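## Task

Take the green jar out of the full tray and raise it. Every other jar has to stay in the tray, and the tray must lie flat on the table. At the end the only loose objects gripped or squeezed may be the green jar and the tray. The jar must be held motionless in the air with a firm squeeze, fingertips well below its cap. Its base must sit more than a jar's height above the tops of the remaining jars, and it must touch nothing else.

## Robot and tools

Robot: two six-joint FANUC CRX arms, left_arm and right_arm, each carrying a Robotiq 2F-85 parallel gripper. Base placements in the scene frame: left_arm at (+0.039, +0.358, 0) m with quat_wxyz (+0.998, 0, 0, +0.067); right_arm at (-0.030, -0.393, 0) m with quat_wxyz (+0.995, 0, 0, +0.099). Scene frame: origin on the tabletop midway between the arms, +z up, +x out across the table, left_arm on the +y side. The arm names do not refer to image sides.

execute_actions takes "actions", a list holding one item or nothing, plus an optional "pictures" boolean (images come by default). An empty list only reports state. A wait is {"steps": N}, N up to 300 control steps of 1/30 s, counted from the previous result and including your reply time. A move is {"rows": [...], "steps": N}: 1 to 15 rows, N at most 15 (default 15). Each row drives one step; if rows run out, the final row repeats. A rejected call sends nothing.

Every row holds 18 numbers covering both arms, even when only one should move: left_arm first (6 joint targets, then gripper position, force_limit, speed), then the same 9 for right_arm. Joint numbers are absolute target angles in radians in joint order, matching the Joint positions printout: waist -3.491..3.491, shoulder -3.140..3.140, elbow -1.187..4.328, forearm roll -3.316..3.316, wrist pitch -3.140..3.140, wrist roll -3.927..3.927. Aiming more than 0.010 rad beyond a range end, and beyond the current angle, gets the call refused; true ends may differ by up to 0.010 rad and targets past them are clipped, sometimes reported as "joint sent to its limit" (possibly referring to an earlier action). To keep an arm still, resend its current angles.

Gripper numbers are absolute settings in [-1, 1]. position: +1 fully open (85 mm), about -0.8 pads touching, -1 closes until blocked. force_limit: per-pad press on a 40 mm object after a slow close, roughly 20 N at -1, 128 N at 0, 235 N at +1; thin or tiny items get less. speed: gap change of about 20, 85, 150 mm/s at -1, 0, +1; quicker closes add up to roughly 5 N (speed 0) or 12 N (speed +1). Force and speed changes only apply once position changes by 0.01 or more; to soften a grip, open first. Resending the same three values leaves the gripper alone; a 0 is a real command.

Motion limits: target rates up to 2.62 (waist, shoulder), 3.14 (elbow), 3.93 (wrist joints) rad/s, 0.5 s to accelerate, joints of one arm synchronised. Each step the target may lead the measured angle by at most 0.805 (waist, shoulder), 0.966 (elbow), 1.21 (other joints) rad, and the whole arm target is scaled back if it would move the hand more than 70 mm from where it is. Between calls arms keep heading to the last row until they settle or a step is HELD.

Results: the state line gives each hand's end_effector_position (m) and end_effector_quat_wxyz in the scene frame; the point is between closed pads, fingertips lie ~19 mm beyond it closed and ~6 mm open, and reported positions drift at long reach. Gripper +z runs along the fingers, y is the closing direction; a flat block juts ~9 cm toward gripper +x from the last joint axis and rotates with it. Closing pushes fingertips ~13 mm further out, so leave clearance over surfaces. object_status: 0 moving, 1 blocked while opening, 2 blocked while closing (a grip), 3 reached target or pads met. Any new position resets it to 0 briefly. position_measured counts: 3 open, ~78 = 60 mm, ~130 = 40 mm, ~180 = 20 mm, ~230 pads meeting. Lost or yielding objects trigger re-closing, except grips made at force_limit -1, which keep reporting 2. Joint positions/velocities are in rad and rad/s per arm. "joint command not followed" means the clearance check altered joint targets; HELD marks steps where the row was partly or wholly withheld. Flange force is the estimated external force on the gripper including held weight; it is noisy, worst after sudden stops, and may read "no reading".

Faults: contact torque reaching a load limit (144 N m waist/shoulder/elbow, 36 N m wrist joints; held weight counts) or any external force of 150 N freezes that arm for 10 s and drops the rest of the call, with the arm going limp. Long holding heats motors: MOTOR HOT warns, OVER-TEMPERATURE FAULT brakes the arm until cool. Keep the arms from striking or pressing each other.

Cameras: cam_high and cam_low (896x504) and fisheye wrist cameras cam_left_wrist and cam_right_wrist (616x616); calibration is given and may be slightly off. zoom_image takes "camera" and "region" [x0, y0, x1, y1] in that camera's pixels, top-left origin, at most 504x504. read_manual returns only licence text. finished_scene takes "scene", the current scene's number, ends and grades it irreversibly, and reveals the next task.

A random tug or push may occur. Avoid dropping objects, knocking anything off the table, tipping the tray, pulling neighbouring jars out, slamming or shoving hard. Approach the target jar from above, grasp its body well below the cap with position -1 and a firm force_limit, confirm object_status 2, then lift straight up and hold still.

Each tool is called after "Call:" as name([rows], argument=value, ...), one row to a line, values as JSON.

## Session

Call:
execute_actions(actions=[])

Scene clock: 0.00 s of 4400.00 s.
left_arm: end_effector_position=(+0.6282, +0.1295, +0.3787) position_measured=3 object_status=3 end_effector_quat_wxyz=(-0.172, -0.522, +0.743, -0.382) | right_arm: end_effector_position=(+0.6512, -0.0351, +0.2653) position_measured=3 object_status=3 end_effector_quat_wxyz=(-0.238, +0.875, +0.199, +0.371)
Joint positions: left_arm=[ 0.043  0.234  0.015  0.879 -1.42   0.876] | right_arm=[ 0.369  0.25   0.077 -0.361 -0.527 -3.032]
Joint velocities: left_arm=[ 0.     0.    -0.    -0.001  0.    -0.002] | right_arm=[-0.001 -0.     0.     0.    -0.001 -0.   ]
Flange force (N, the push that the arm receives, along the gripper's own x y z axes): no reading
camera_calibration (this result's frames):
cam_left_wrist: T_world_to_cam=[[-0.901501, 0.21189, -0.377356, 0.674905], [0.381092, 0.801889, -0.460155, -0.138167], [0.205096, -0.558638, -0.803654, 0.398943], [0, 0, 0, 1]] pos_world=[0.579261, 0.190654, 0.511713]
cam_right_wrist: T_world_to_cam=[[0.570893, -0.771419, -0.281059, -0.318633], [-0.770347, -0.384884, -0.50836, 0.642998], [0.283984, 0.506732, -0.813988, 0.198583], [0, 0, 0, 1]] pos_world=[0.620842, -0.0989486, 0.398964]

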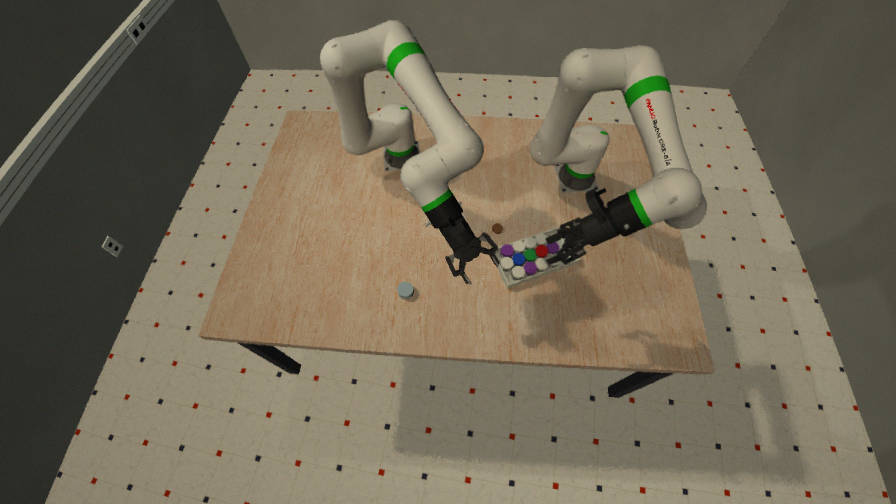

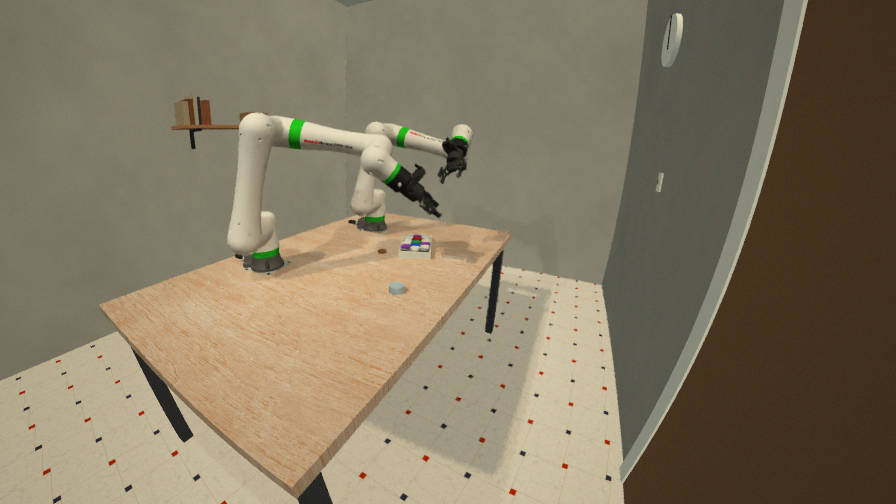

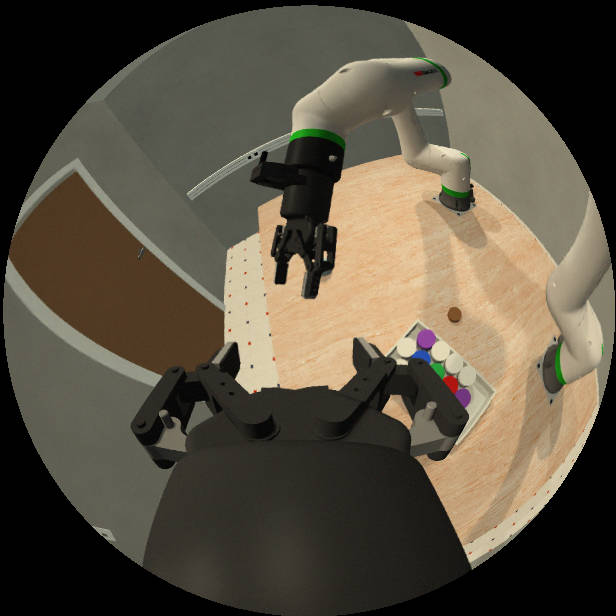

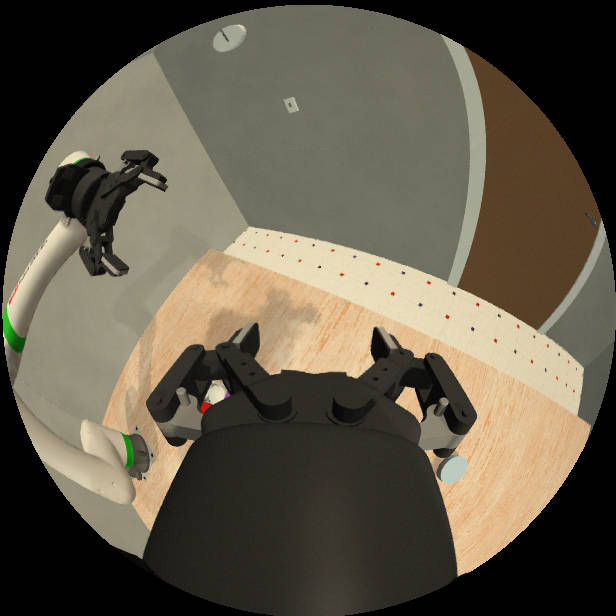

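Call:
execute_actions([
  {"rows":[[-0.217,-0.0015,-0.1223,0,-1.45,0.572,0.35,-0.6,0,-0.3,0.25,0.077,-0.361,-0.527,-3.032,1,0,0]],"steps":15},
], pictures=false)

Call:
execute_actions([
  {"steps":45},
])

Call:
zoom_image(camera="cam_left_wrist", region=[170, 170, 450, 400])

Call:
zoom_image(camera="cam_low", region=[380, 215, 460, 275])

Scene clock: 16.70 s of 4400.00 s.
left_arm: end_effector_position=(+0.5120, +0.1334, +0.2690) position_measured=83 object_status=0 end_effector_quat_wxyz=(-0.074, -0.376, +0.908, -0.168) | right_arm: end_effector_position=(+0.7180, -0.2125, +0.2653) position_measured=3 object_status=3 end_effector_quat_wxyz=(-0.190, +0.893, +0.090, +0.397)
Joint positions: left_arm=[-0.107  0.098 -0.064  0.373 -1.437  0.701] | right_arm=[ 0.122  0.25   0.077 -0.361 -0.527 -3.032]
Joint velocities: left_arm=[-0.399 -0.363 -0.21  -1.336 -0.047 -0.463] | right_arm=[-0.573  0.    -0.     0.001  0.001 -0.001]
Flange force (N, the push that the arm receives, along the gripper's own x y z axes): left_arm=[-3.3 -4.9 1.7] | right_arm=[2.2 1.6 1.1]
Steps of this call (steps 1 to 90: nothing new was sent; then 13.20 s passed at rest; steps 91 to 105: all 15 steps of this action). Readings (joint positions | what the end effector reports):
91: left_arm=[0.043 0.234 0.015 0.878 -1.420 0.876] | right_arm=[0.368 0.250 0.077 -0.361 -0.527 -3.032] | left_arm position_measured=3 object_status=0 | right_arm position_measured=3 object_status=3
92: left_arm=[0.041 0.232 0.014 0.872 -1.420 0.874] | right_arm=[0.365 0.250 0.077 -0.361 -0.527 -3.032] | left_arm position_measured=4 object_status=0 | right_arm position_measured=3 object_status=3
94: left_arm=[0.030 0.222 0.008 0.834 -1.421 0.861] | right_arm=[0.339 0.250 0.077 -0.361 -0.527 -3.032] | left_arm position_measured=14 object_status=0 | right_arm position_measured=3 object_status=3
98: left_arm=[-0.017 0.180 -0.016 0.677 -1.427 0.806] | right_arm=[0.258 0.250 0.077 -0.361 -0.527 -3.032] | left_arm position_measured=43 object_status=0 | right_arm position_measured=3 object_status=3
105: the state above

Scene clock: 18.20 s of 4400.00 s.
left_arm: end_effector_position=(+0.4532, +0.1935, +0.2200) position_measured=85 object_status=3 end_effector_quat_wxyz=(-0.000, -0.242, +0.970, +0.000) | right_arm: end_effector_position=(+0.7261, -0.5342, +0.2651) position_measured=3 object_status=3 end_effector_quat_wxyz=(-0.103, +0.892, -0.099, +0.428)
Joint positions: left_arm=[-0.217 -0.002 -0.122 -0.    -1.45   0.572] | right_arm=[-0.3    0.25   0.077 -0.361 -0.527 -3.032]
Joint velocities: left_arm=[ 0.    -0.001  0.001 -0.    -0.002  0.001] | right_arm=[-0.     0.001 -0.    -0.001 -0.001  0.   ]
Flange force (N, the push that the arm receives, along the gripper's own x y z axes): left_arm=[-0.5 -2.1 0.6] | right_arm=[2.3 1.1 -0.1]
Steps of this call (steps 1 to 45: the robot went on to your last target). Readings (joint positions | what the end effector reports):
1: left_arm=[-0.120 0.086 -0.071 0.327 -1.439 0.685] | right_arm=[0.102 0.250 0.077 -0.361 -0.527 -3.032] | left_arm position_measured=84 object_status=0 | right_arm position_measured=3 object_status=3
2: left_arm=[-0.134 0.074 -0.078 0.280 -1.440 0.669] | right_arm=[0.083 0.250 0.077 -0.361 -0.527 -3.032] | left_arm position_measured=85 object_status=0 | right_arm position_measured=3 object_status=3
4: left_arm=[-0.162 0.048 -0.093 0.185 -1.444 0.636] | right_arm=[0.044 0.250 0.077 -0.361 -0.527 -3.032] | left_arm position_measured=85 object_status=0 | right_arm position_measured=3 object_status=3
8: left_arm=[-0.206 0.009 -0.116 0.038 -1.449 0.585] | right_arm=[-0.034 0.250 0.077 -0.361 -0.527 -3.032] | left_arm position_measured=85 object_status=0 | right_arm position_measured=3 object_status=3
45: the state above
All arms were judged still, so your last target was given up. Only a new action makes them travel on or press farther. Fingers that are still opening or closing keep moving.
camera_calibration (this result's frames):
cam_left_wrist: T_world_to_cam=[[-0.445308, 0.894346, 0.0429652, 0.0124391], [0.872239, 0.422462, 0.246424, -0.500429], [0.202237, 0.14721, -0.968209, 0.244001], [0, 0, 0, 1]] pos_world=[0.392686, 0.164368, 0.359027]
cam_right_wrist: T_world_to_cam=[[-0.0301979, -0.959366, -0.280545, -0.410521], [-0.843414, 0.175082, -0.507935, 0.860532], [0.536414, 0.221277, -0.81443, 0.0943714], [0, 0, 0, 1]] pos_world=[0.662766, -0.565386, 0.398784]

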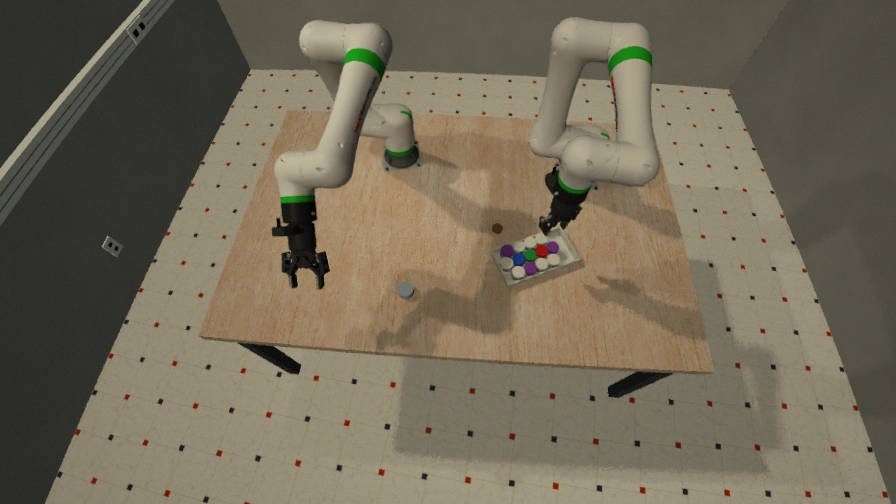

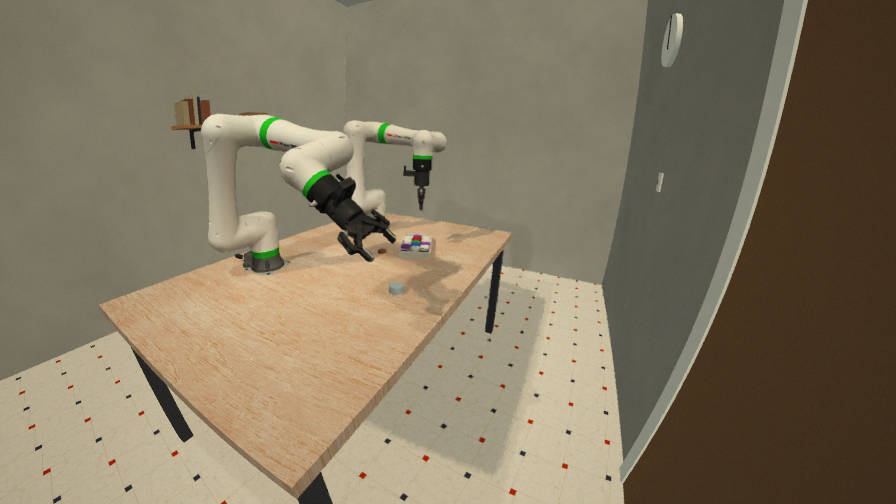

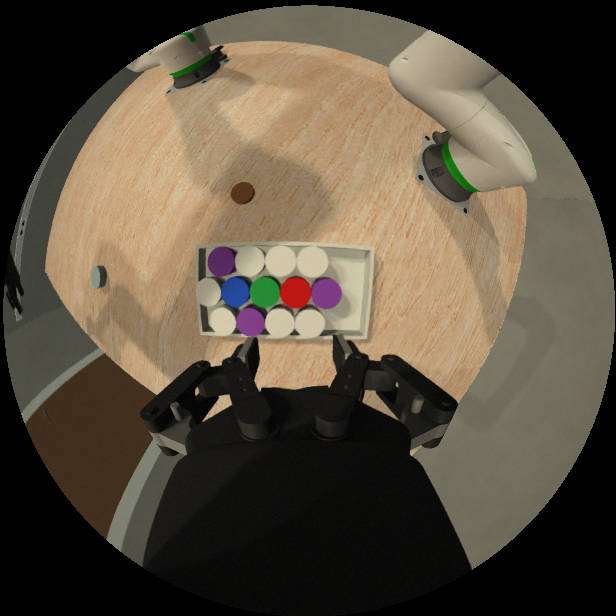

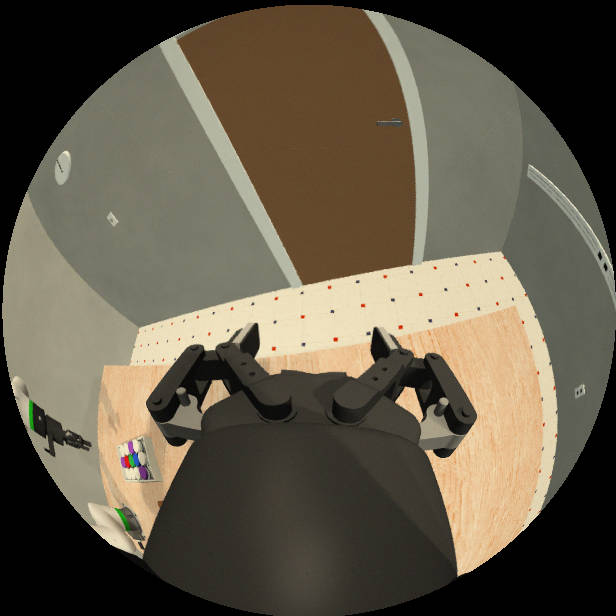

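Region (170, 170, 450, 400) of cam_left_wrist's 616x616 image, scaled by 1.800, with more detail than that image has; it fills the top 414 rows of this view, and the rest is white.

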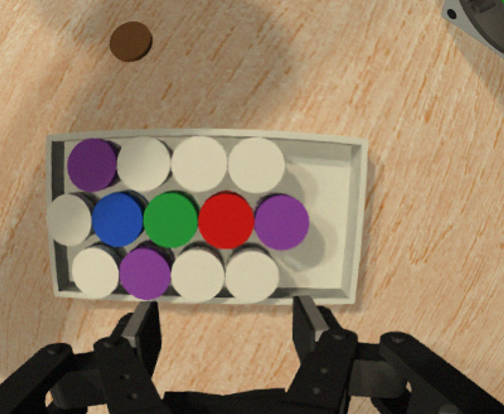

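Region (380, 215, 460, 275) of cam_low's 896x504 image, scaled by 6.300, with more detail than that image has; it fills the top 378 rows of this view, and the rest is white.

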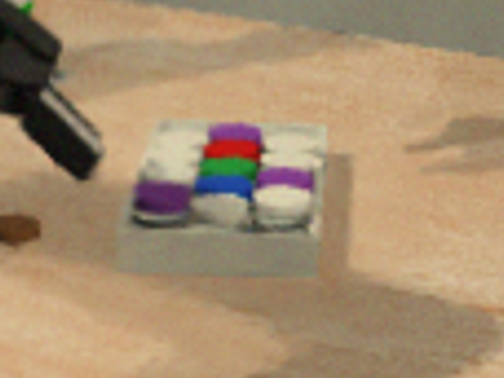

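Call:
execute_actions([
  {"rows":[[-0.1749,0.1843,-0.2091,0,-1.1774,0.465,1,-0.6,0,-0.3,0.25,0.077,-0.361,-0.527,-3.032,1,0,0]],"steps":15},
], pictures=false)

Call:
execute_actions([
  {"steps":12},
])

Call:
zoom_image(camera="cam_left_wrist", region=[130, 130, 450, 400])

Scene clock: 93.43 s of 4400.00 s.
left_arm: end_effector_position=(+0.5056, +0.2091, +0.1006) position_measured=5 object_status=0 end_effector_quat_wxyz=(+0.000, -0.211, +0.978, +0.000) | right_arm: end_effector_position=(+0.7261, -0.5342, +0.2651) position_measured=3 object_status=3 end_effector_quat_wxyz=(-0.103, +0.892, -0.099, +0.428)
Joint positions: left_arm=[-0.175  0.183 -0.209 -0.    -1.179  0.465] | right_arm=[-0.3    0.25   0.077 -0.361 -0.527 -3.032]
Joint velocities: left_arm=[ 0.002  0.011 -0.004 -0.     0.022 -0.008] | right_arm=[-0.001 -0.     0.    -0.001 -0.    -0.   ]
Flange force (N, the push that the arm receives, along the gripper's own x y z axes): left_arm=[1.0 -5.4 2.5] | right_arm=[3.0 1.3 0.8]
Steps of this call (steps 1 to 90: nothing new was sent; then 71.73 s passed at rest; steps 91 to 105: all 15 steps of this action). Readings (joint positions | what the end effector reports):
91: left_arm=[-0.217 -0.001 -0.122 -0.000 -1.450 0.572] | right_arm=[-0.300 0.250 0.077 -0.361 -0.527 -3.032] | left_arm position_measured=85 object_status=0 | right_arm position_measured=3 object_status=3
92: left_arm=[-0.216 0.002 -0.124 -0.000 -1.445 0.569] | right_arm=[-0.300 0.250 0.077 -0.361 -0.527 -3.032] | left_arm position_measured=84 object_status=0 | right_arm position_measured=3 object_status=3
94: left_arm=[-0.210 0.028 -0.136 -0.000 -1.407 0.555] | right_arm=[-0.300 0.250 0.077 -0.361 -0.527 -3.032] | left_arm position_measured=74 object_status=0 | right_arm position_measured=3 object_status=3
98: left_arm=[-0.191 0.112 -0.175 -0.000 -1.284 0.507] | right_arm=[-0.300 0.250 0.077 -0.361 -0.527 -3.032] | left_arm position_measured=45 object_status=0 | right_arm position_measured=3 object_status=3
105: the state above

Scene clock: 93.83 s of 4400.00 s.
left_arm: end_effector_position=(+0.5058, +0.2092, +0.1000) position_measured=3 object_status=3 end_effector_quat_wxyz=(+0.000, -0.211, +0.978, +0.000) | right_arm: end_effector_position=(+0.7261, -0.5342, +0.2651) position_measured=3 object_status=3 end_effector_quat_wxyz=(-0.103, +0.892, -0.099, +0.428)
Joint positions: left_arm=[-0.175  0.184 -0.209 -0.    -1.177  0.465] | right_arm=[-0.3    0.25   0.077 -0.361 -0.527 -3.032]
Joint velocities: left_arm=[ 0.     0.002 -0.001  0.    -0.     0.001] | right_arm=[ 0.001 -0.001  0.    -0.001  0.001  0.   ]
Flange force (N, the push that the arm receives, along the gripper's own x y z axes): left_arm=[-1.2 -2.1 1.1] | right_arm=[1.6 0.6 -0.8]
Steps of this call (steps 1 to 12: the robot went on to your last target). Readings (joint positions | what the end effector reports):
1: left_arm=[-0.175 0.184 -0.209 -0.000 -1.178 0.465] | right_arm=[-0.300 0.250 0.077 -0.361 -0.527 -3.032] | left_arm position_measured=4 object_status=0 | right_arm position_measured=3 object_status=3
2: left_arm=[-0.175 0.184 -0.209 -0.000 -1.178 0.465] | right_arm=[-0.300 0.250 0.077 -0.361 -0.527 -3.032] | left_arm position_measured=3 object_status=0 | right_arm position_measured=3 object_status=3
4: left_arm=[-0.175 0.184 -0.209 -0.000 -1.178 0.465] | right_arm=[-0.300 0.250 0.077 -0.361 -0.527 -3.032] | left_arm position_measured=3 object_status=0 | right_arm position_measured=3 object_status=3
8: left_arm=[-0.175 0.184 -0.209 -0.000 -1.177 0.465] | right_arm=[-0.300 0.250 0.077 -0.361 -0.527 -3.032] | left_arm position_measured=3 object_status=0 | right_arm position_measured=3 object_status=3
12: the state above
camera_calibration (this result's frames):
cam_left_wrist: T_world_to_cam=[[-0.386328, 0.921356, 0.0430583, -0.00855506], [0.897815, 0.364939, 0.246469, -0.524268], [0.211372, 0.133876, -0.968194, 0.113067], [0, 0, 0, 1]] pos_world=[0.443491, 0.184071, 0.239055]
cam_right_wrist: T_world_to_cam=[[-0.0302038, -0.959352, -0.28059, -0.410487], [-0.843391, 0.175121, -0.507961, 0.86055], [0.536451, 0.221305, -0.814398, 0.0943567], [0, 0, 0, 1]] pos_world=[0.662764, -0.565383, 0.398791]

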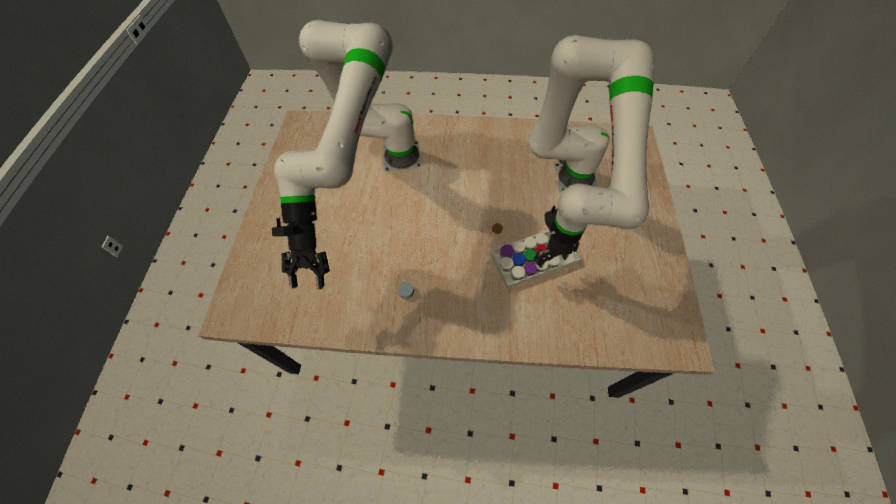

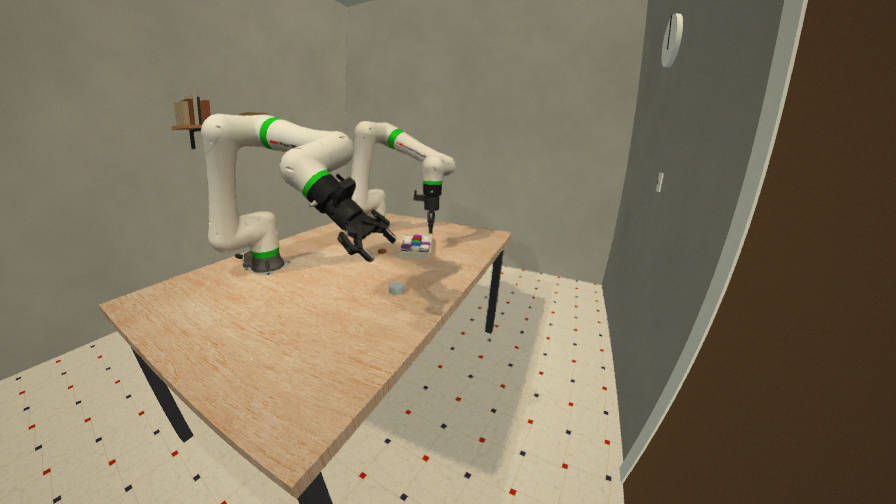

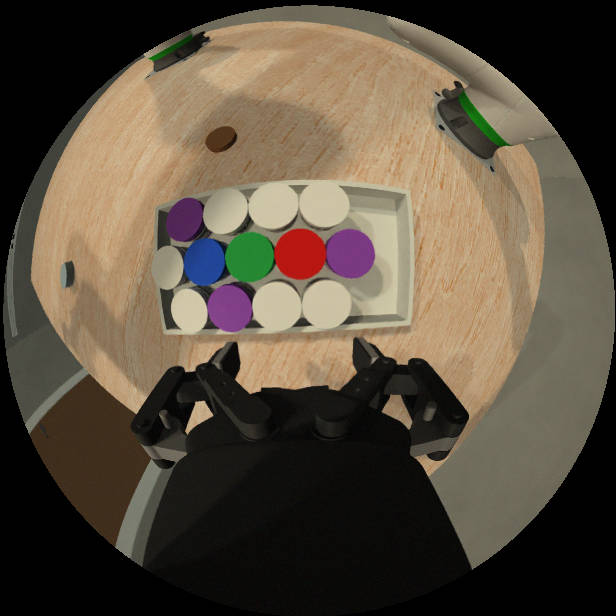

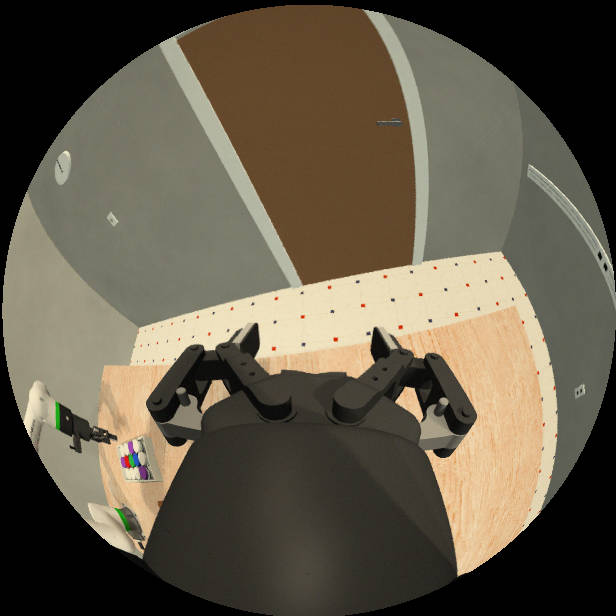

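Region (130, 130, 450, 400) of cam_left_wrist's 616x616 image, scaled by 1.575, with more detail than that image has; it fills the top 425 rows of this view, and the rest is white.

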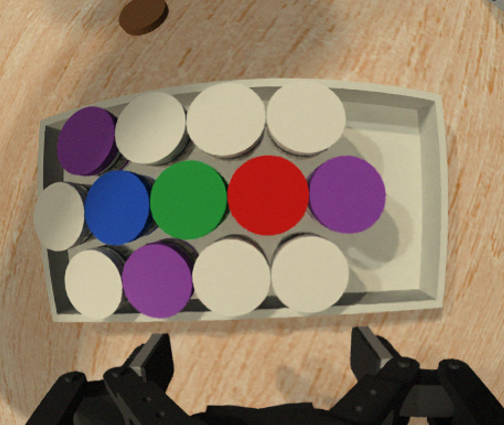

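Call:
execute_actions([
  {"rows":[[-0.1565,0.215,-0.228,0,-1.128,0.4465,1,-0.6,0,-0.3,0.25,0.077,-0.361,-0.527,-3.032,1,0,0],[-0.1565,0.215,-0.228,0,-1.128,0.4465,1,-0.6,0,-0.3,0.25,0.077,-0.361,-0.527,-3.032,1,0,0],[-0.1565,0.215,-0.228,0,-1.128,0.4465,1,-0.6,0,-0.3,0.25,0.077,-0.361,-0.527,-3.032,1,0,0],[-0.1565,0.215,-0.228,0,-1.128,0.4465,1,-0.6,0,-0.3,0.25,0.077,-0.361,-0.527,-3.032,1,0,0],[-0.1565,0.23,-0.242,0,-1.099,0.4465,1,-0.6,0,-0.3,0.25,0.077,-0.361,-0.527,-3.032,1,0,0],[-0.1565,0.23,-0.242,0,-1.099,0.4465,1,-0.6,0,-0.3,0.25,0.077,-0.361,-0.527,-3.032,1,0,0],[-0.1565,0.23,-0.242,0,-1.099,0.4465,1,-0.6,0,-0.3,0.25,0.077,-0.361,-0.527,-3.032,1,0,0],[-0.1565,0.2451,-0.2561,0,-1.0696,0.4465,1,-0.6,0,-0.3,0.25,0.077,-0.361,-0.527,-3.032,1,0,0]],"steps":15},
])

Call:
zoom_image(camera="cam_left_wrist", region=[130, 130, 450, 400])

Call:
zoom_image(camera="cam_low", region=[380, 200, 470, 275])

Scene clock: 121.40 s of 4400.00 s.
left_arm: end_effector_position=(+0.5128, +0.2176, +0.0533) position_measured=3 object_status=3 end_effector_quat_wxyz=(+0.000, -0.211, +0.978, -0.000) | right_arm: end_effector_position=(+0.7261, -0.5342, +0.2651) position_measured=3 object_status=3 end_effector_quat_wxyz=(-0.103, +0.892, -0.099, +0.428)
Joint positions: left_arm=[-0.157  0.245 -0.256  0.    -1.07   0.447] | right_arm=[-0.3    0.25   0.077 -0.361 -0.527 -3.032]
Joint velocities: left_arm=[ 0.     0.004 -0.004 -0.     0.01  -0.   ] | right_arm=[ 0.002 -0.     0.    -0.001  0.002 -0.   ]
Flange force (N, the push that the arm receives, along the gripper's own x y z axes): left_arm=[-5.0 -5.4 2.0] | right_arm=[2.1 0.9 0.7]
Steps of this call (steps 1 to 15: the robot went on to your last target; steps 16 to 90: nothing new was sent; then 24.07 s passed at rest; steps 91 to 105: all 15 steps of this action). Readings (joint positions | what the end effector reports):
91: left_arm=[-0.175 0.185 -0.209 0.000 -1.177 0.465] | right_arm=[-0.300 0.250 0.077 -0.361 -0.527 -3.032] | left_arm position_measured=3 object_status=3 | right_arm position_measured=3 object_status=3
92: left_arm=[-0.172 0.188 -0.211 0.000 -1.171 0.462] | right_arm=[-0.300 0.250 0.077 -0.361 -0.527 -3.032] | left_arm position_measured=3 object_status=3 | right_arm position_measured=3 object_status=3
94: left_arm=[-0.162 0.205 -0.222 0.000 -1.144 0.453] | right_arm=[-0.300 0.250 0.077 -0.361 -0.527 -3.032] | left_arm position_measured=3 object_status=3 | right_arm position_measured=3 object_status=3
98: left_arm=[-0.157 0.226 -0.239 0.000 -1.106 0.447] | right_arm=[-0.300 0.250 0.077 -0.361 -0.527 -3.032] | left_arm position_measured=3 object_status=3 | right_arm position_measured=3 object_status=3
105: the state above
camera_calibration (this result's frames):
cam_left_wrist: T_world_to_cam=[[-0.386334, 0.921364, 0.042826, -0.0115944], [0.897801, 0.365, 0.24643, -0.522108], [0.21142, 0.133653, -0.968214, 0.0652145], [0, 0, 0, 1]] pos_world=[0.450482, 0.192536, 0.192301]
cam_right_wrist: T_world_to_cam=[[-0.0302039, -0.959352, -0.28059, -0.410487], [-0.843391, 0.175121, -0.507961, 0.86055], [0.536451, 0.221305, -0.814398, 0.0943565], [0, 0, 0, 1]] pos_world=[0.662765, -0.565383, 0.398791]

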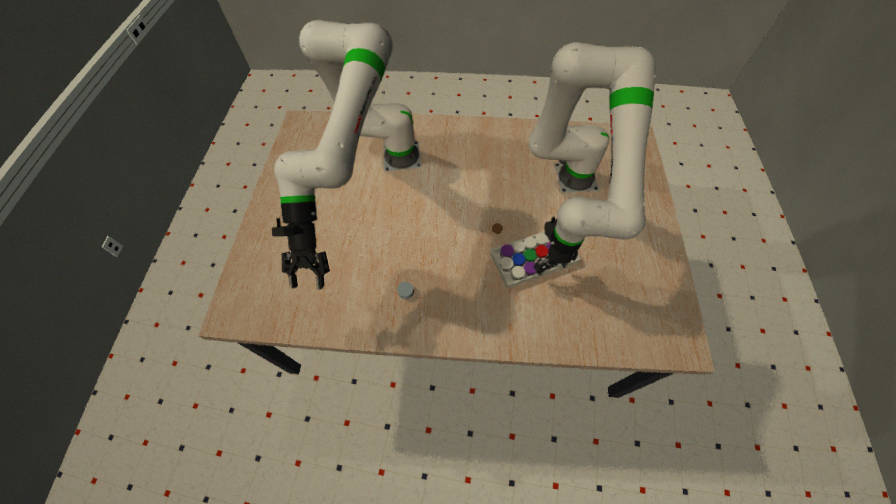

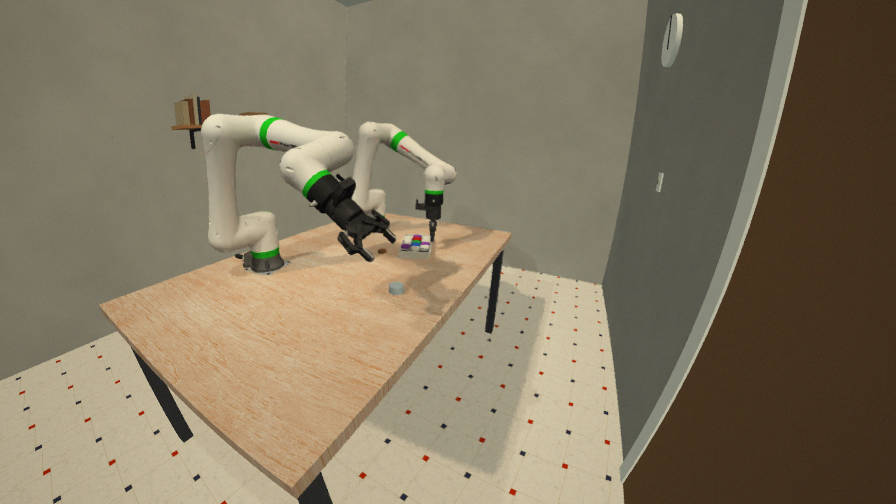

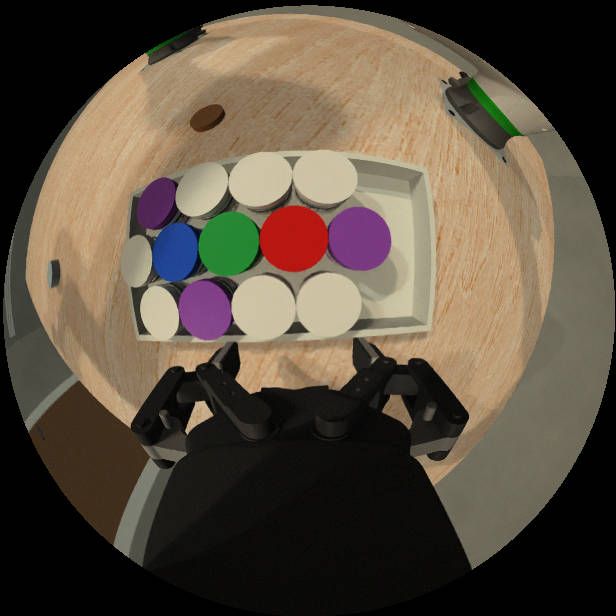

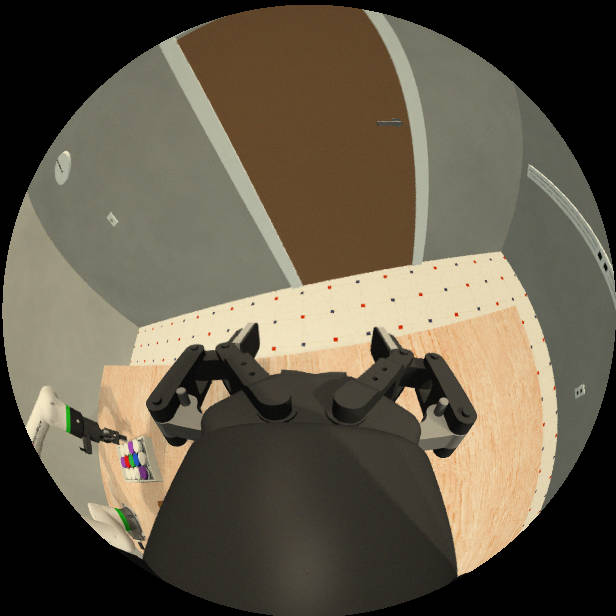

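Region (130, 130, 450, 400) of cam_left_wrist's 616x616 image, scaled by 1.575, with more detail than that image has; it fills the top 425 rows of this view, and the rest is white.

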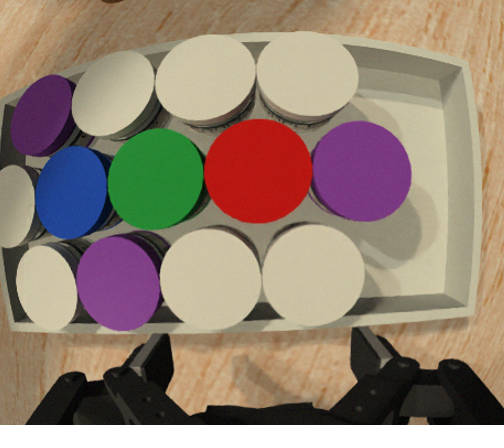

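Region (380, 200, 470, 275) of cam_low's 896x504 image, scaled by 5.600, with more detail than that image has.

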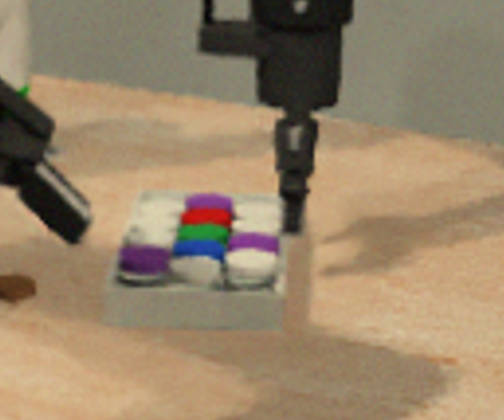

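Call:
execute_actions([
  {"rows":[[-0.150,0.238,-0.2647,0,-1.068,0.440,1,-0.6,0,-0.3,0.25,0.077,-0.361,-0.527,-3.032,1,0,0],[-0.150,0.238,-0.2647,0,-1.068,0.440,1,-0.6,0,-0.3,0.25,0.077,-0.361,-0.527,-3.032,1,0,0],[-0.150,0.238,-0.2647,0,-1.068,0.440,1,-0.6,0,-0.3,0.25,0.077,-0.361,-0.527,-3.032,1,0,0],[-0.150,0.238,-0.2647,0,-1.068,0.440,1,-0.6,0,-0.3,0.25,0.077,-0.361,-0.527,-3.032,1,0,0],[-0.1544,0.2277,-0.2775,0,-1.0655,0.4444,1,-0.6,0,-0.3,0.25,0.077,-0.361,-0.527,-3.032,1,0,0],[-0.1544,0.2277,-0.2775,0,-1.0655,0.4444,1,-0.6,0,-0.3,0.25,0.077,-0.361,-0.527,-3.032,1,0,0],[-0.1544,0.2277,-0.2775,0,-1.0655,0.4444,1,-0.6,0,-0.3,0.25,0.077,-0.361,-0.527,-3.032,1,0,0],[-0.1544,0.2277,-0.2775,0,-1.0655,0.4444,1,-0.6,0,-0.3,0.25,0.077,-0.361,-0.527,-3.032,1,0,0],[-0.1588,0.2174,-0.2904,0,-1.063,0.4488,1,-0.6,0,-0.3,0.25,0.077,-0.361,-0.527,-3.032,1,0,0]],"steps":15},
])

Call:
zoom_image(camera="cam_left_wrist", region=[130, 130, 450, 400])

Scene clock: 134.43 s of 4400.00 s.
left_arm: end_effector_position=(+0.5002, +0.2170, +0.0531) position_measured=3 object_status=3 end_effector_quat_wxyz=(+0.000, -0.210, +0.978, +0.000) | right_arm: end_effector_position=(+0.7261, -0.5342, +0.2651) position_measured=3 object_status=3 end_effector_quat_wxyz=(-0.103, +0.892, -0.099, +0.428)
Joint positions: left_arm=[-0.159  0.218 -0.29  -0.    -1.063  0.449] | right_arm=[-0.3    0.25   0.077 -0.361 -0.527 -3.032]
Joint velocities: left_arm=[-0.002 -0.007 -0.007  0.     0.001  0.003] | right_arm=[ 0.001  0.    -0.     0.001 -0.001 -0.   ]
Flange force (N, the push that the arm receives, along the gripper's own x y z axes): left_arm=[-0.5 -0.8 1.1] | right_arm=[4.1 1.5 0.6]
Steps of this call (steps 1 to 15: the robot went on to your last target; steps 16 to 90: nothing new was sent; then 9.53 s passed at rest; steps 91 to 105: all 15 steps of this action). Readings (joint positions | what the end effector reports):
91: left_arm=[-0.156 0.245 -0.257 -0.000 -1.069 0.446] | right_arm=[-0.300 0.250 0.077 -0.361 -0.527 -3.032] | left_arm position_measured=3 object_status=3 | right_arm position_measured=3 object_status=3
92: left_arm=[-0.154 0.243 -0.259 -0.000 -1.069 0.444] | right_arm=[-0.300 0.250 0.077 -0.361 -0.527 -3.032] | left_arm position_measured=3 object_status=3 | right_arm position_measured=3 object_status=3
94: left_arm=[-0.151 0.239 -0.263 -0.000 -1.068 0.441] | right_arm=[-0.300 0.250 0.077 -0.361 -0.527 -3.032] | left_arm position_measured=3 object_status=3 | right_arm position_measured=3 object_status=3
98: left_arm=[-0.154 0.230 -0.275 -0.000 -1.066 0.443] | right_arm=[-0.300 0.250 0.077 -0.361 -0.527 -3.032] | left_arm position_measured=3 object_status=3 | right_arm position_measured=3 object_status=3
105: the state above
camera_calibration (this result's frames):
cam_left_wrist: T_world_to_cam=[[-0.386271, 0.921383, 0.0429891, -0.015887], [0.89784, 0.364903, 0.246433, -0.510517], [0.211373, 0.133787, -0.968206, 0.0677613], [0, 0, 0, 1]] pos_world=[0.437903, 0.191862, 0.192098]
cam_right_wrist: T_world_to_cam=[[-0.0302039, -0.959352, -0.28059, -0.410487], [-0.843391, 0.175121, -0.507961, 0.86055], [0.536451, 0.221305, -0.814399, 0.0943567], [0, 0, 0, 1]] pos_world=[0.662764, -0.565383, 0.398791]

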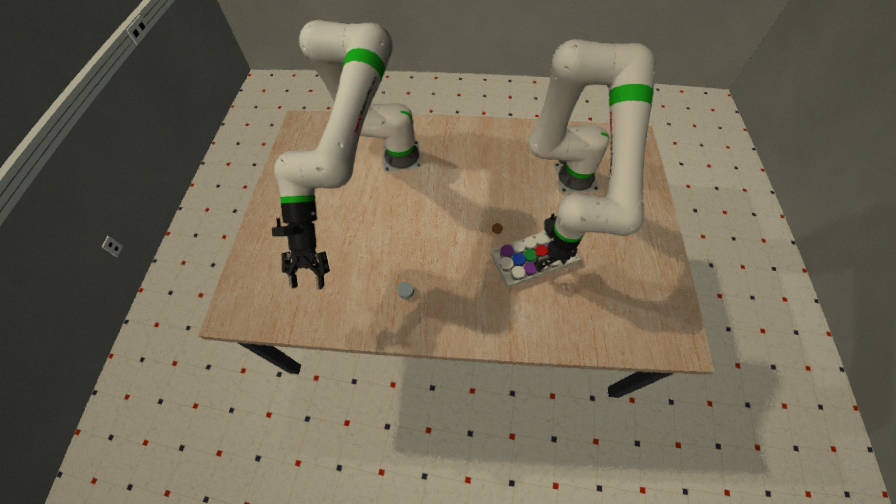

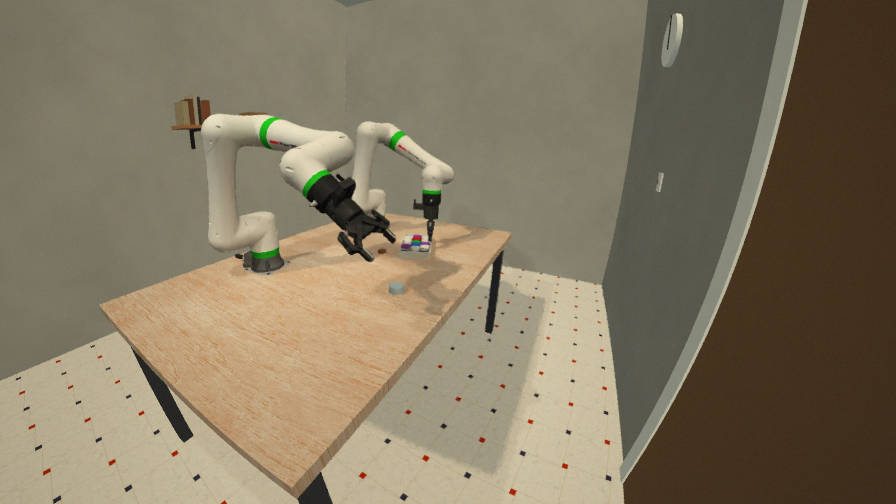

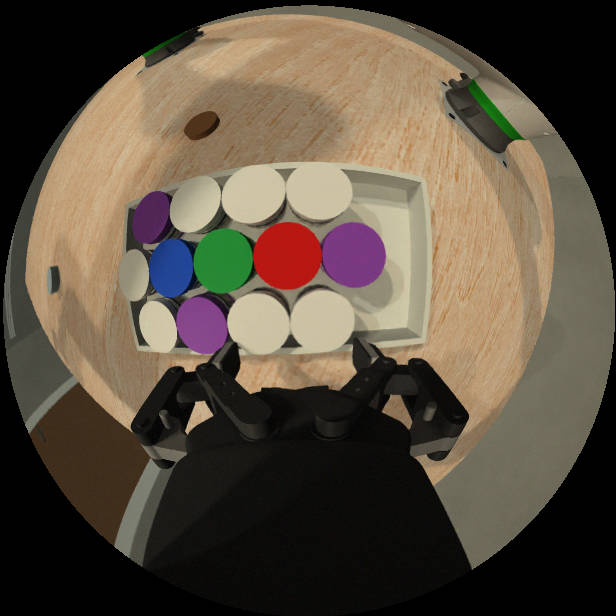

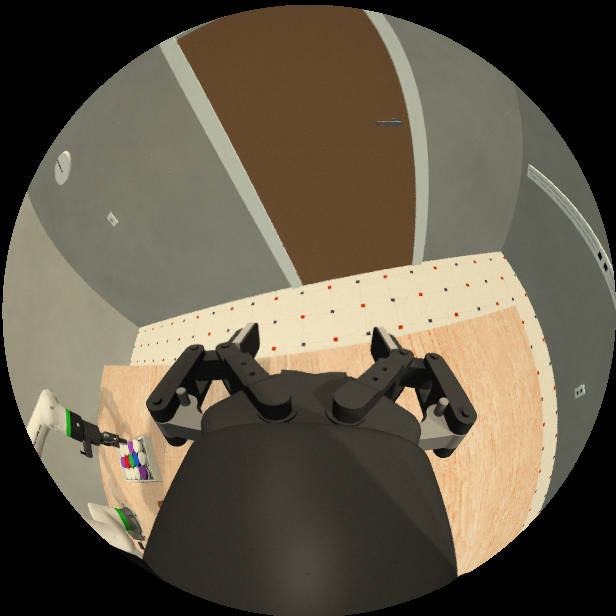

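Region (130, 130, 450, 400) of cam_left_wrist's 616x616 image, scaled by 1.575, with more detail than that image has; it fills the top 425 rows of this view, and the rest is white.

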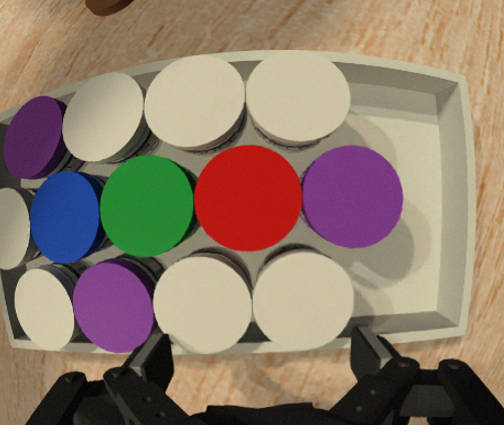

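Call:
execute_actions([
  {"rows":[[-0.1616,0.2123,-0.2967,0,-1.0618,0.4516,1,-0.6,0,-0.3,0.25,0.077,-0.361,-0.527,-3.032,1,0,0],[-0.1616,0.2123,-0.2967,0,-1.0618,0.4516,1,-0.6,0,-0.3,0.25,0.077,-0.361,-0.527,-3.032,1,0,0],[-0.1616,0.2123,-0.2967,0,-1.0618,0.4516,1,-0.6,0,-0.3,0.25,0.077,-0.361,-0.527,-3.032,1,0,0],[-0.1616,0.2123,-0.2967,0,-1.0618,0.4516,1,-0.6,0,-0.3,0.25,0.077,-0.361,-0.527,-3.032,1,0,0],[-0.1575,0.2072,-0.303,0,-1.0606,0.4475,1,-0.6,0,-0.3,0.25,0.077,-0.361,-0.527,-3.032,1,0,0],[-0.1575,0.2072,-0.303,0,-1.0606,0.4475,1,-0.6,0,-0.3,0.25,0.077,-0.361,-0.527,-3.032,1,0,0],[-0.1533,0.2021,-0.3093,0,-1.0594,0.4433,1,-0.6,0,-0.3,0.25,0.077,-0.361,-0.527,-3.032,1,0,0],[-0.1533,0.2021,-0.3093,0,-1.0594,0.4433,1,-0.6,0,-0.3,0.25,0.077,-0.361,-0.527,-3.032,1,0,0],[-0.1492,0.1971,-0.3156,0,-1.0581,0.4392,1,-0.6,0,-0.3,0.25,0.077,-0.361,-0.527,-3.032,1,0,0],[-0.1492,0.1971,-0.3156,0,-1.0581,0.4392,1,-0.6,0,-0.3,0.25,0.077,-0.361,-0.527,-3.032,1,0,0],[-0.1451,0.192,-0.3219,0,-1.0569,0.4351,1,-0.6,0,-0.3,0.25,0.077,-0.361,-0.527,-3.032,1,0,0]],"steps":15},
])

Call:
zoom_image(camera="cam_left_wrist", region=[130, 130, 450, 400])

Scene clock: 152.00 s of 4400.00 s.
left_arm: end_effector_position=(+0.4908, +0.2230, +0.0530) position_measured=3 object_status=3 end_effector_quat_wxyz=(+0.000, -0.211, +0.978, -0.000) | right_arm: end_effector_position=(+0.7261, -0.5342, +0.2651) position_measured=3 object_status=3 end_effector_quat_wxyz=(-0.103, +0.892, -0.099, +0.428)
Joint positions: left_arm=[-0.146  0.193 -0.321  0.    -1.057  0.436] | right_arm=[-0.3    0.25   0.077 -0.361 -0.527 -3.032]
Joint velocities: left_arm=[ 0.011 -0.012 -0.016 -0.001  0.003 -0.012] | right_arm=[-0.     0.001  0.    -0.001  0.001  0.   ]
Flange force (N, the push that the arm receives, along the gripper's own x y z axes): left_arm=[-0.2 -6.1 -28.5] | right_arm=[2.2 0.8 -0.6]
Steps of this call (steps 1 to 15: the robot went on to your last target; steps 16 to 90: nothing new was sent; then 14.07 s passed at rest; steps 91 to 105: all 15 steps of this action). Readings (joint positions | what the end effector reports):
91: left_arm=[-0.159 0.217 -0.291 -0.000 -1.063 0.449] | right_arm=[-0.300 0.250 0.077 -0.361 -0.527 -3.032] | left_arm position_measured=3 object_status=3 | right_arm position_measured=3 object_status=3
92: left_arm=[-0.160 0.215 -0.293 -0.000 -1.063 0.450] | right_arm=[-0.300 0.250 0.077 -0.361 -0.527 -3.032] | left_arm position_measured=3 object_status=3 | right_arm position_measured=3 object_status=3
94: left_arm=[-0.161 0.213 -0.296 -0.000 -1.062 0.451] | right_arm=[-0.300 0.250 0.077 -0.361 -0.527 -3.032] | left_arm position_measured=3 object_status=3 | right_arm position_measured=3 object_status=3
98: left_arm=[-0.157 0.206 -0.304 0.000 -1.060 0.447] | right_arm=[-0.300 0.250 0.077 -0.361 -0.527 -3.032] | left_arm position_measured=3 object_status=3 | right_arm position_measured=3 object_status=3
105: the state above
camera_calibration (this result's frames):
cam_left_wrist: T_world_to_cam=[[-0.386461, 0.921324, 0.0425537, -0.0249016], [0.897703, 0.365166, 0.246543, -0.504264], [0.211606, 0.13348, -0.968197, 0.0688636], [0, 0, 0, 1]] pos_world=[0.428484, 0.19789, 0.192056]
cam_right_wrist: T_world_to_cam=[[-0.030204, -0.959352, -0.28059, -0.410487], [-0.843391, 0.175121, -0.507961, 0.86055], [0.536451, 0.221305, -0.814399, 0.0943567], [0, 0, 0, 1]] pos_world=[0.662765, -0.565383, 0.398791]

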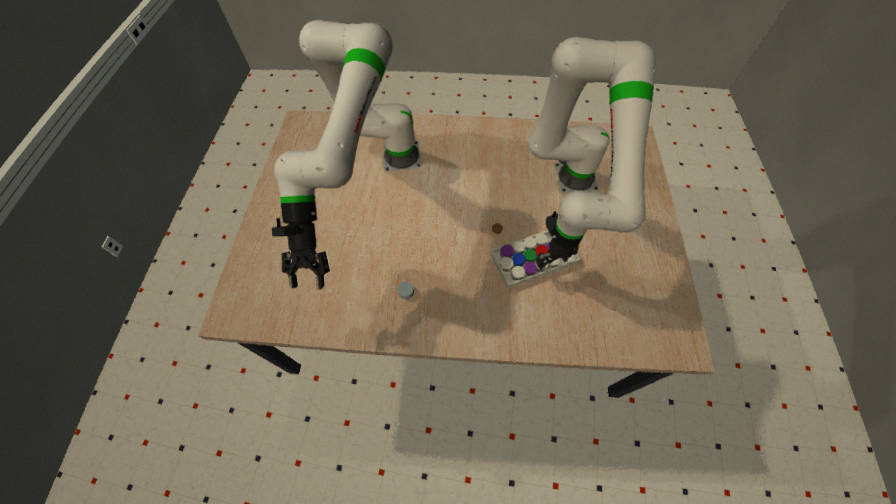

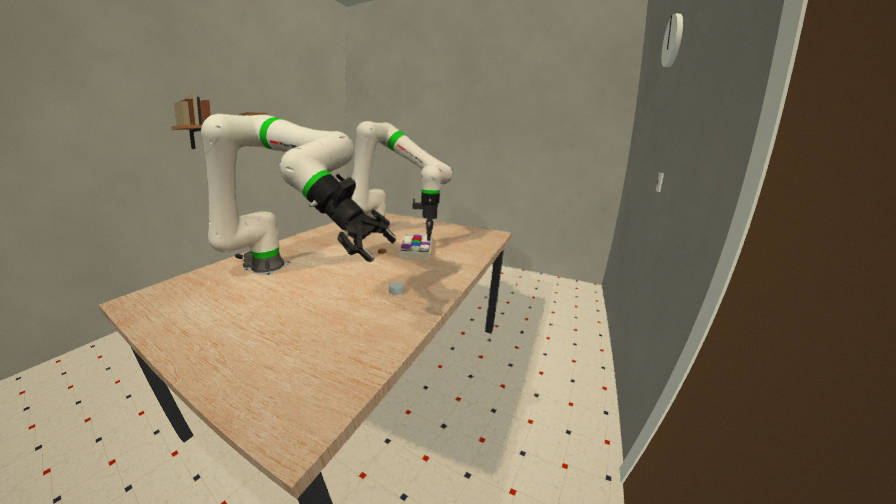

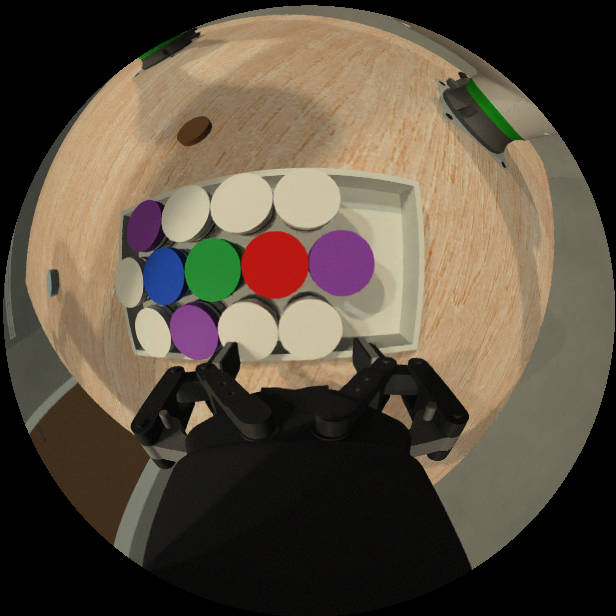

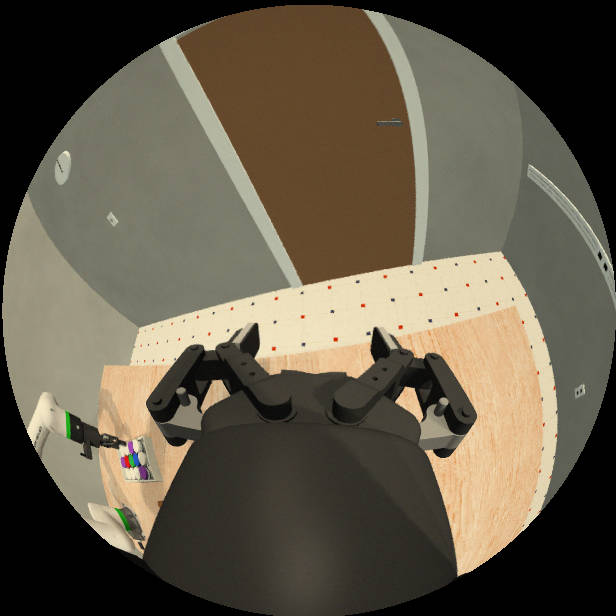

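Region (130, 130, 450, 400) of cam_left_wrist's 616x616 image, scaled by 1.575, with more detail than that image has; it fills the top 425 rows of this view, and the rest is white.

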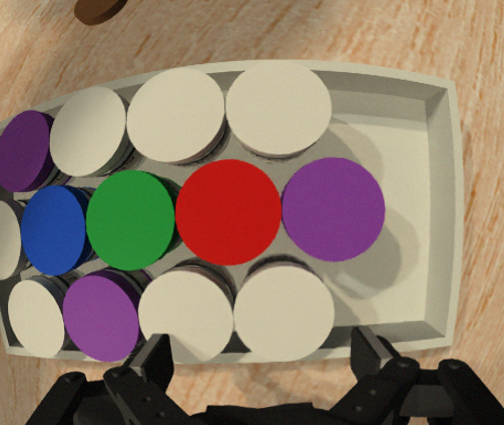

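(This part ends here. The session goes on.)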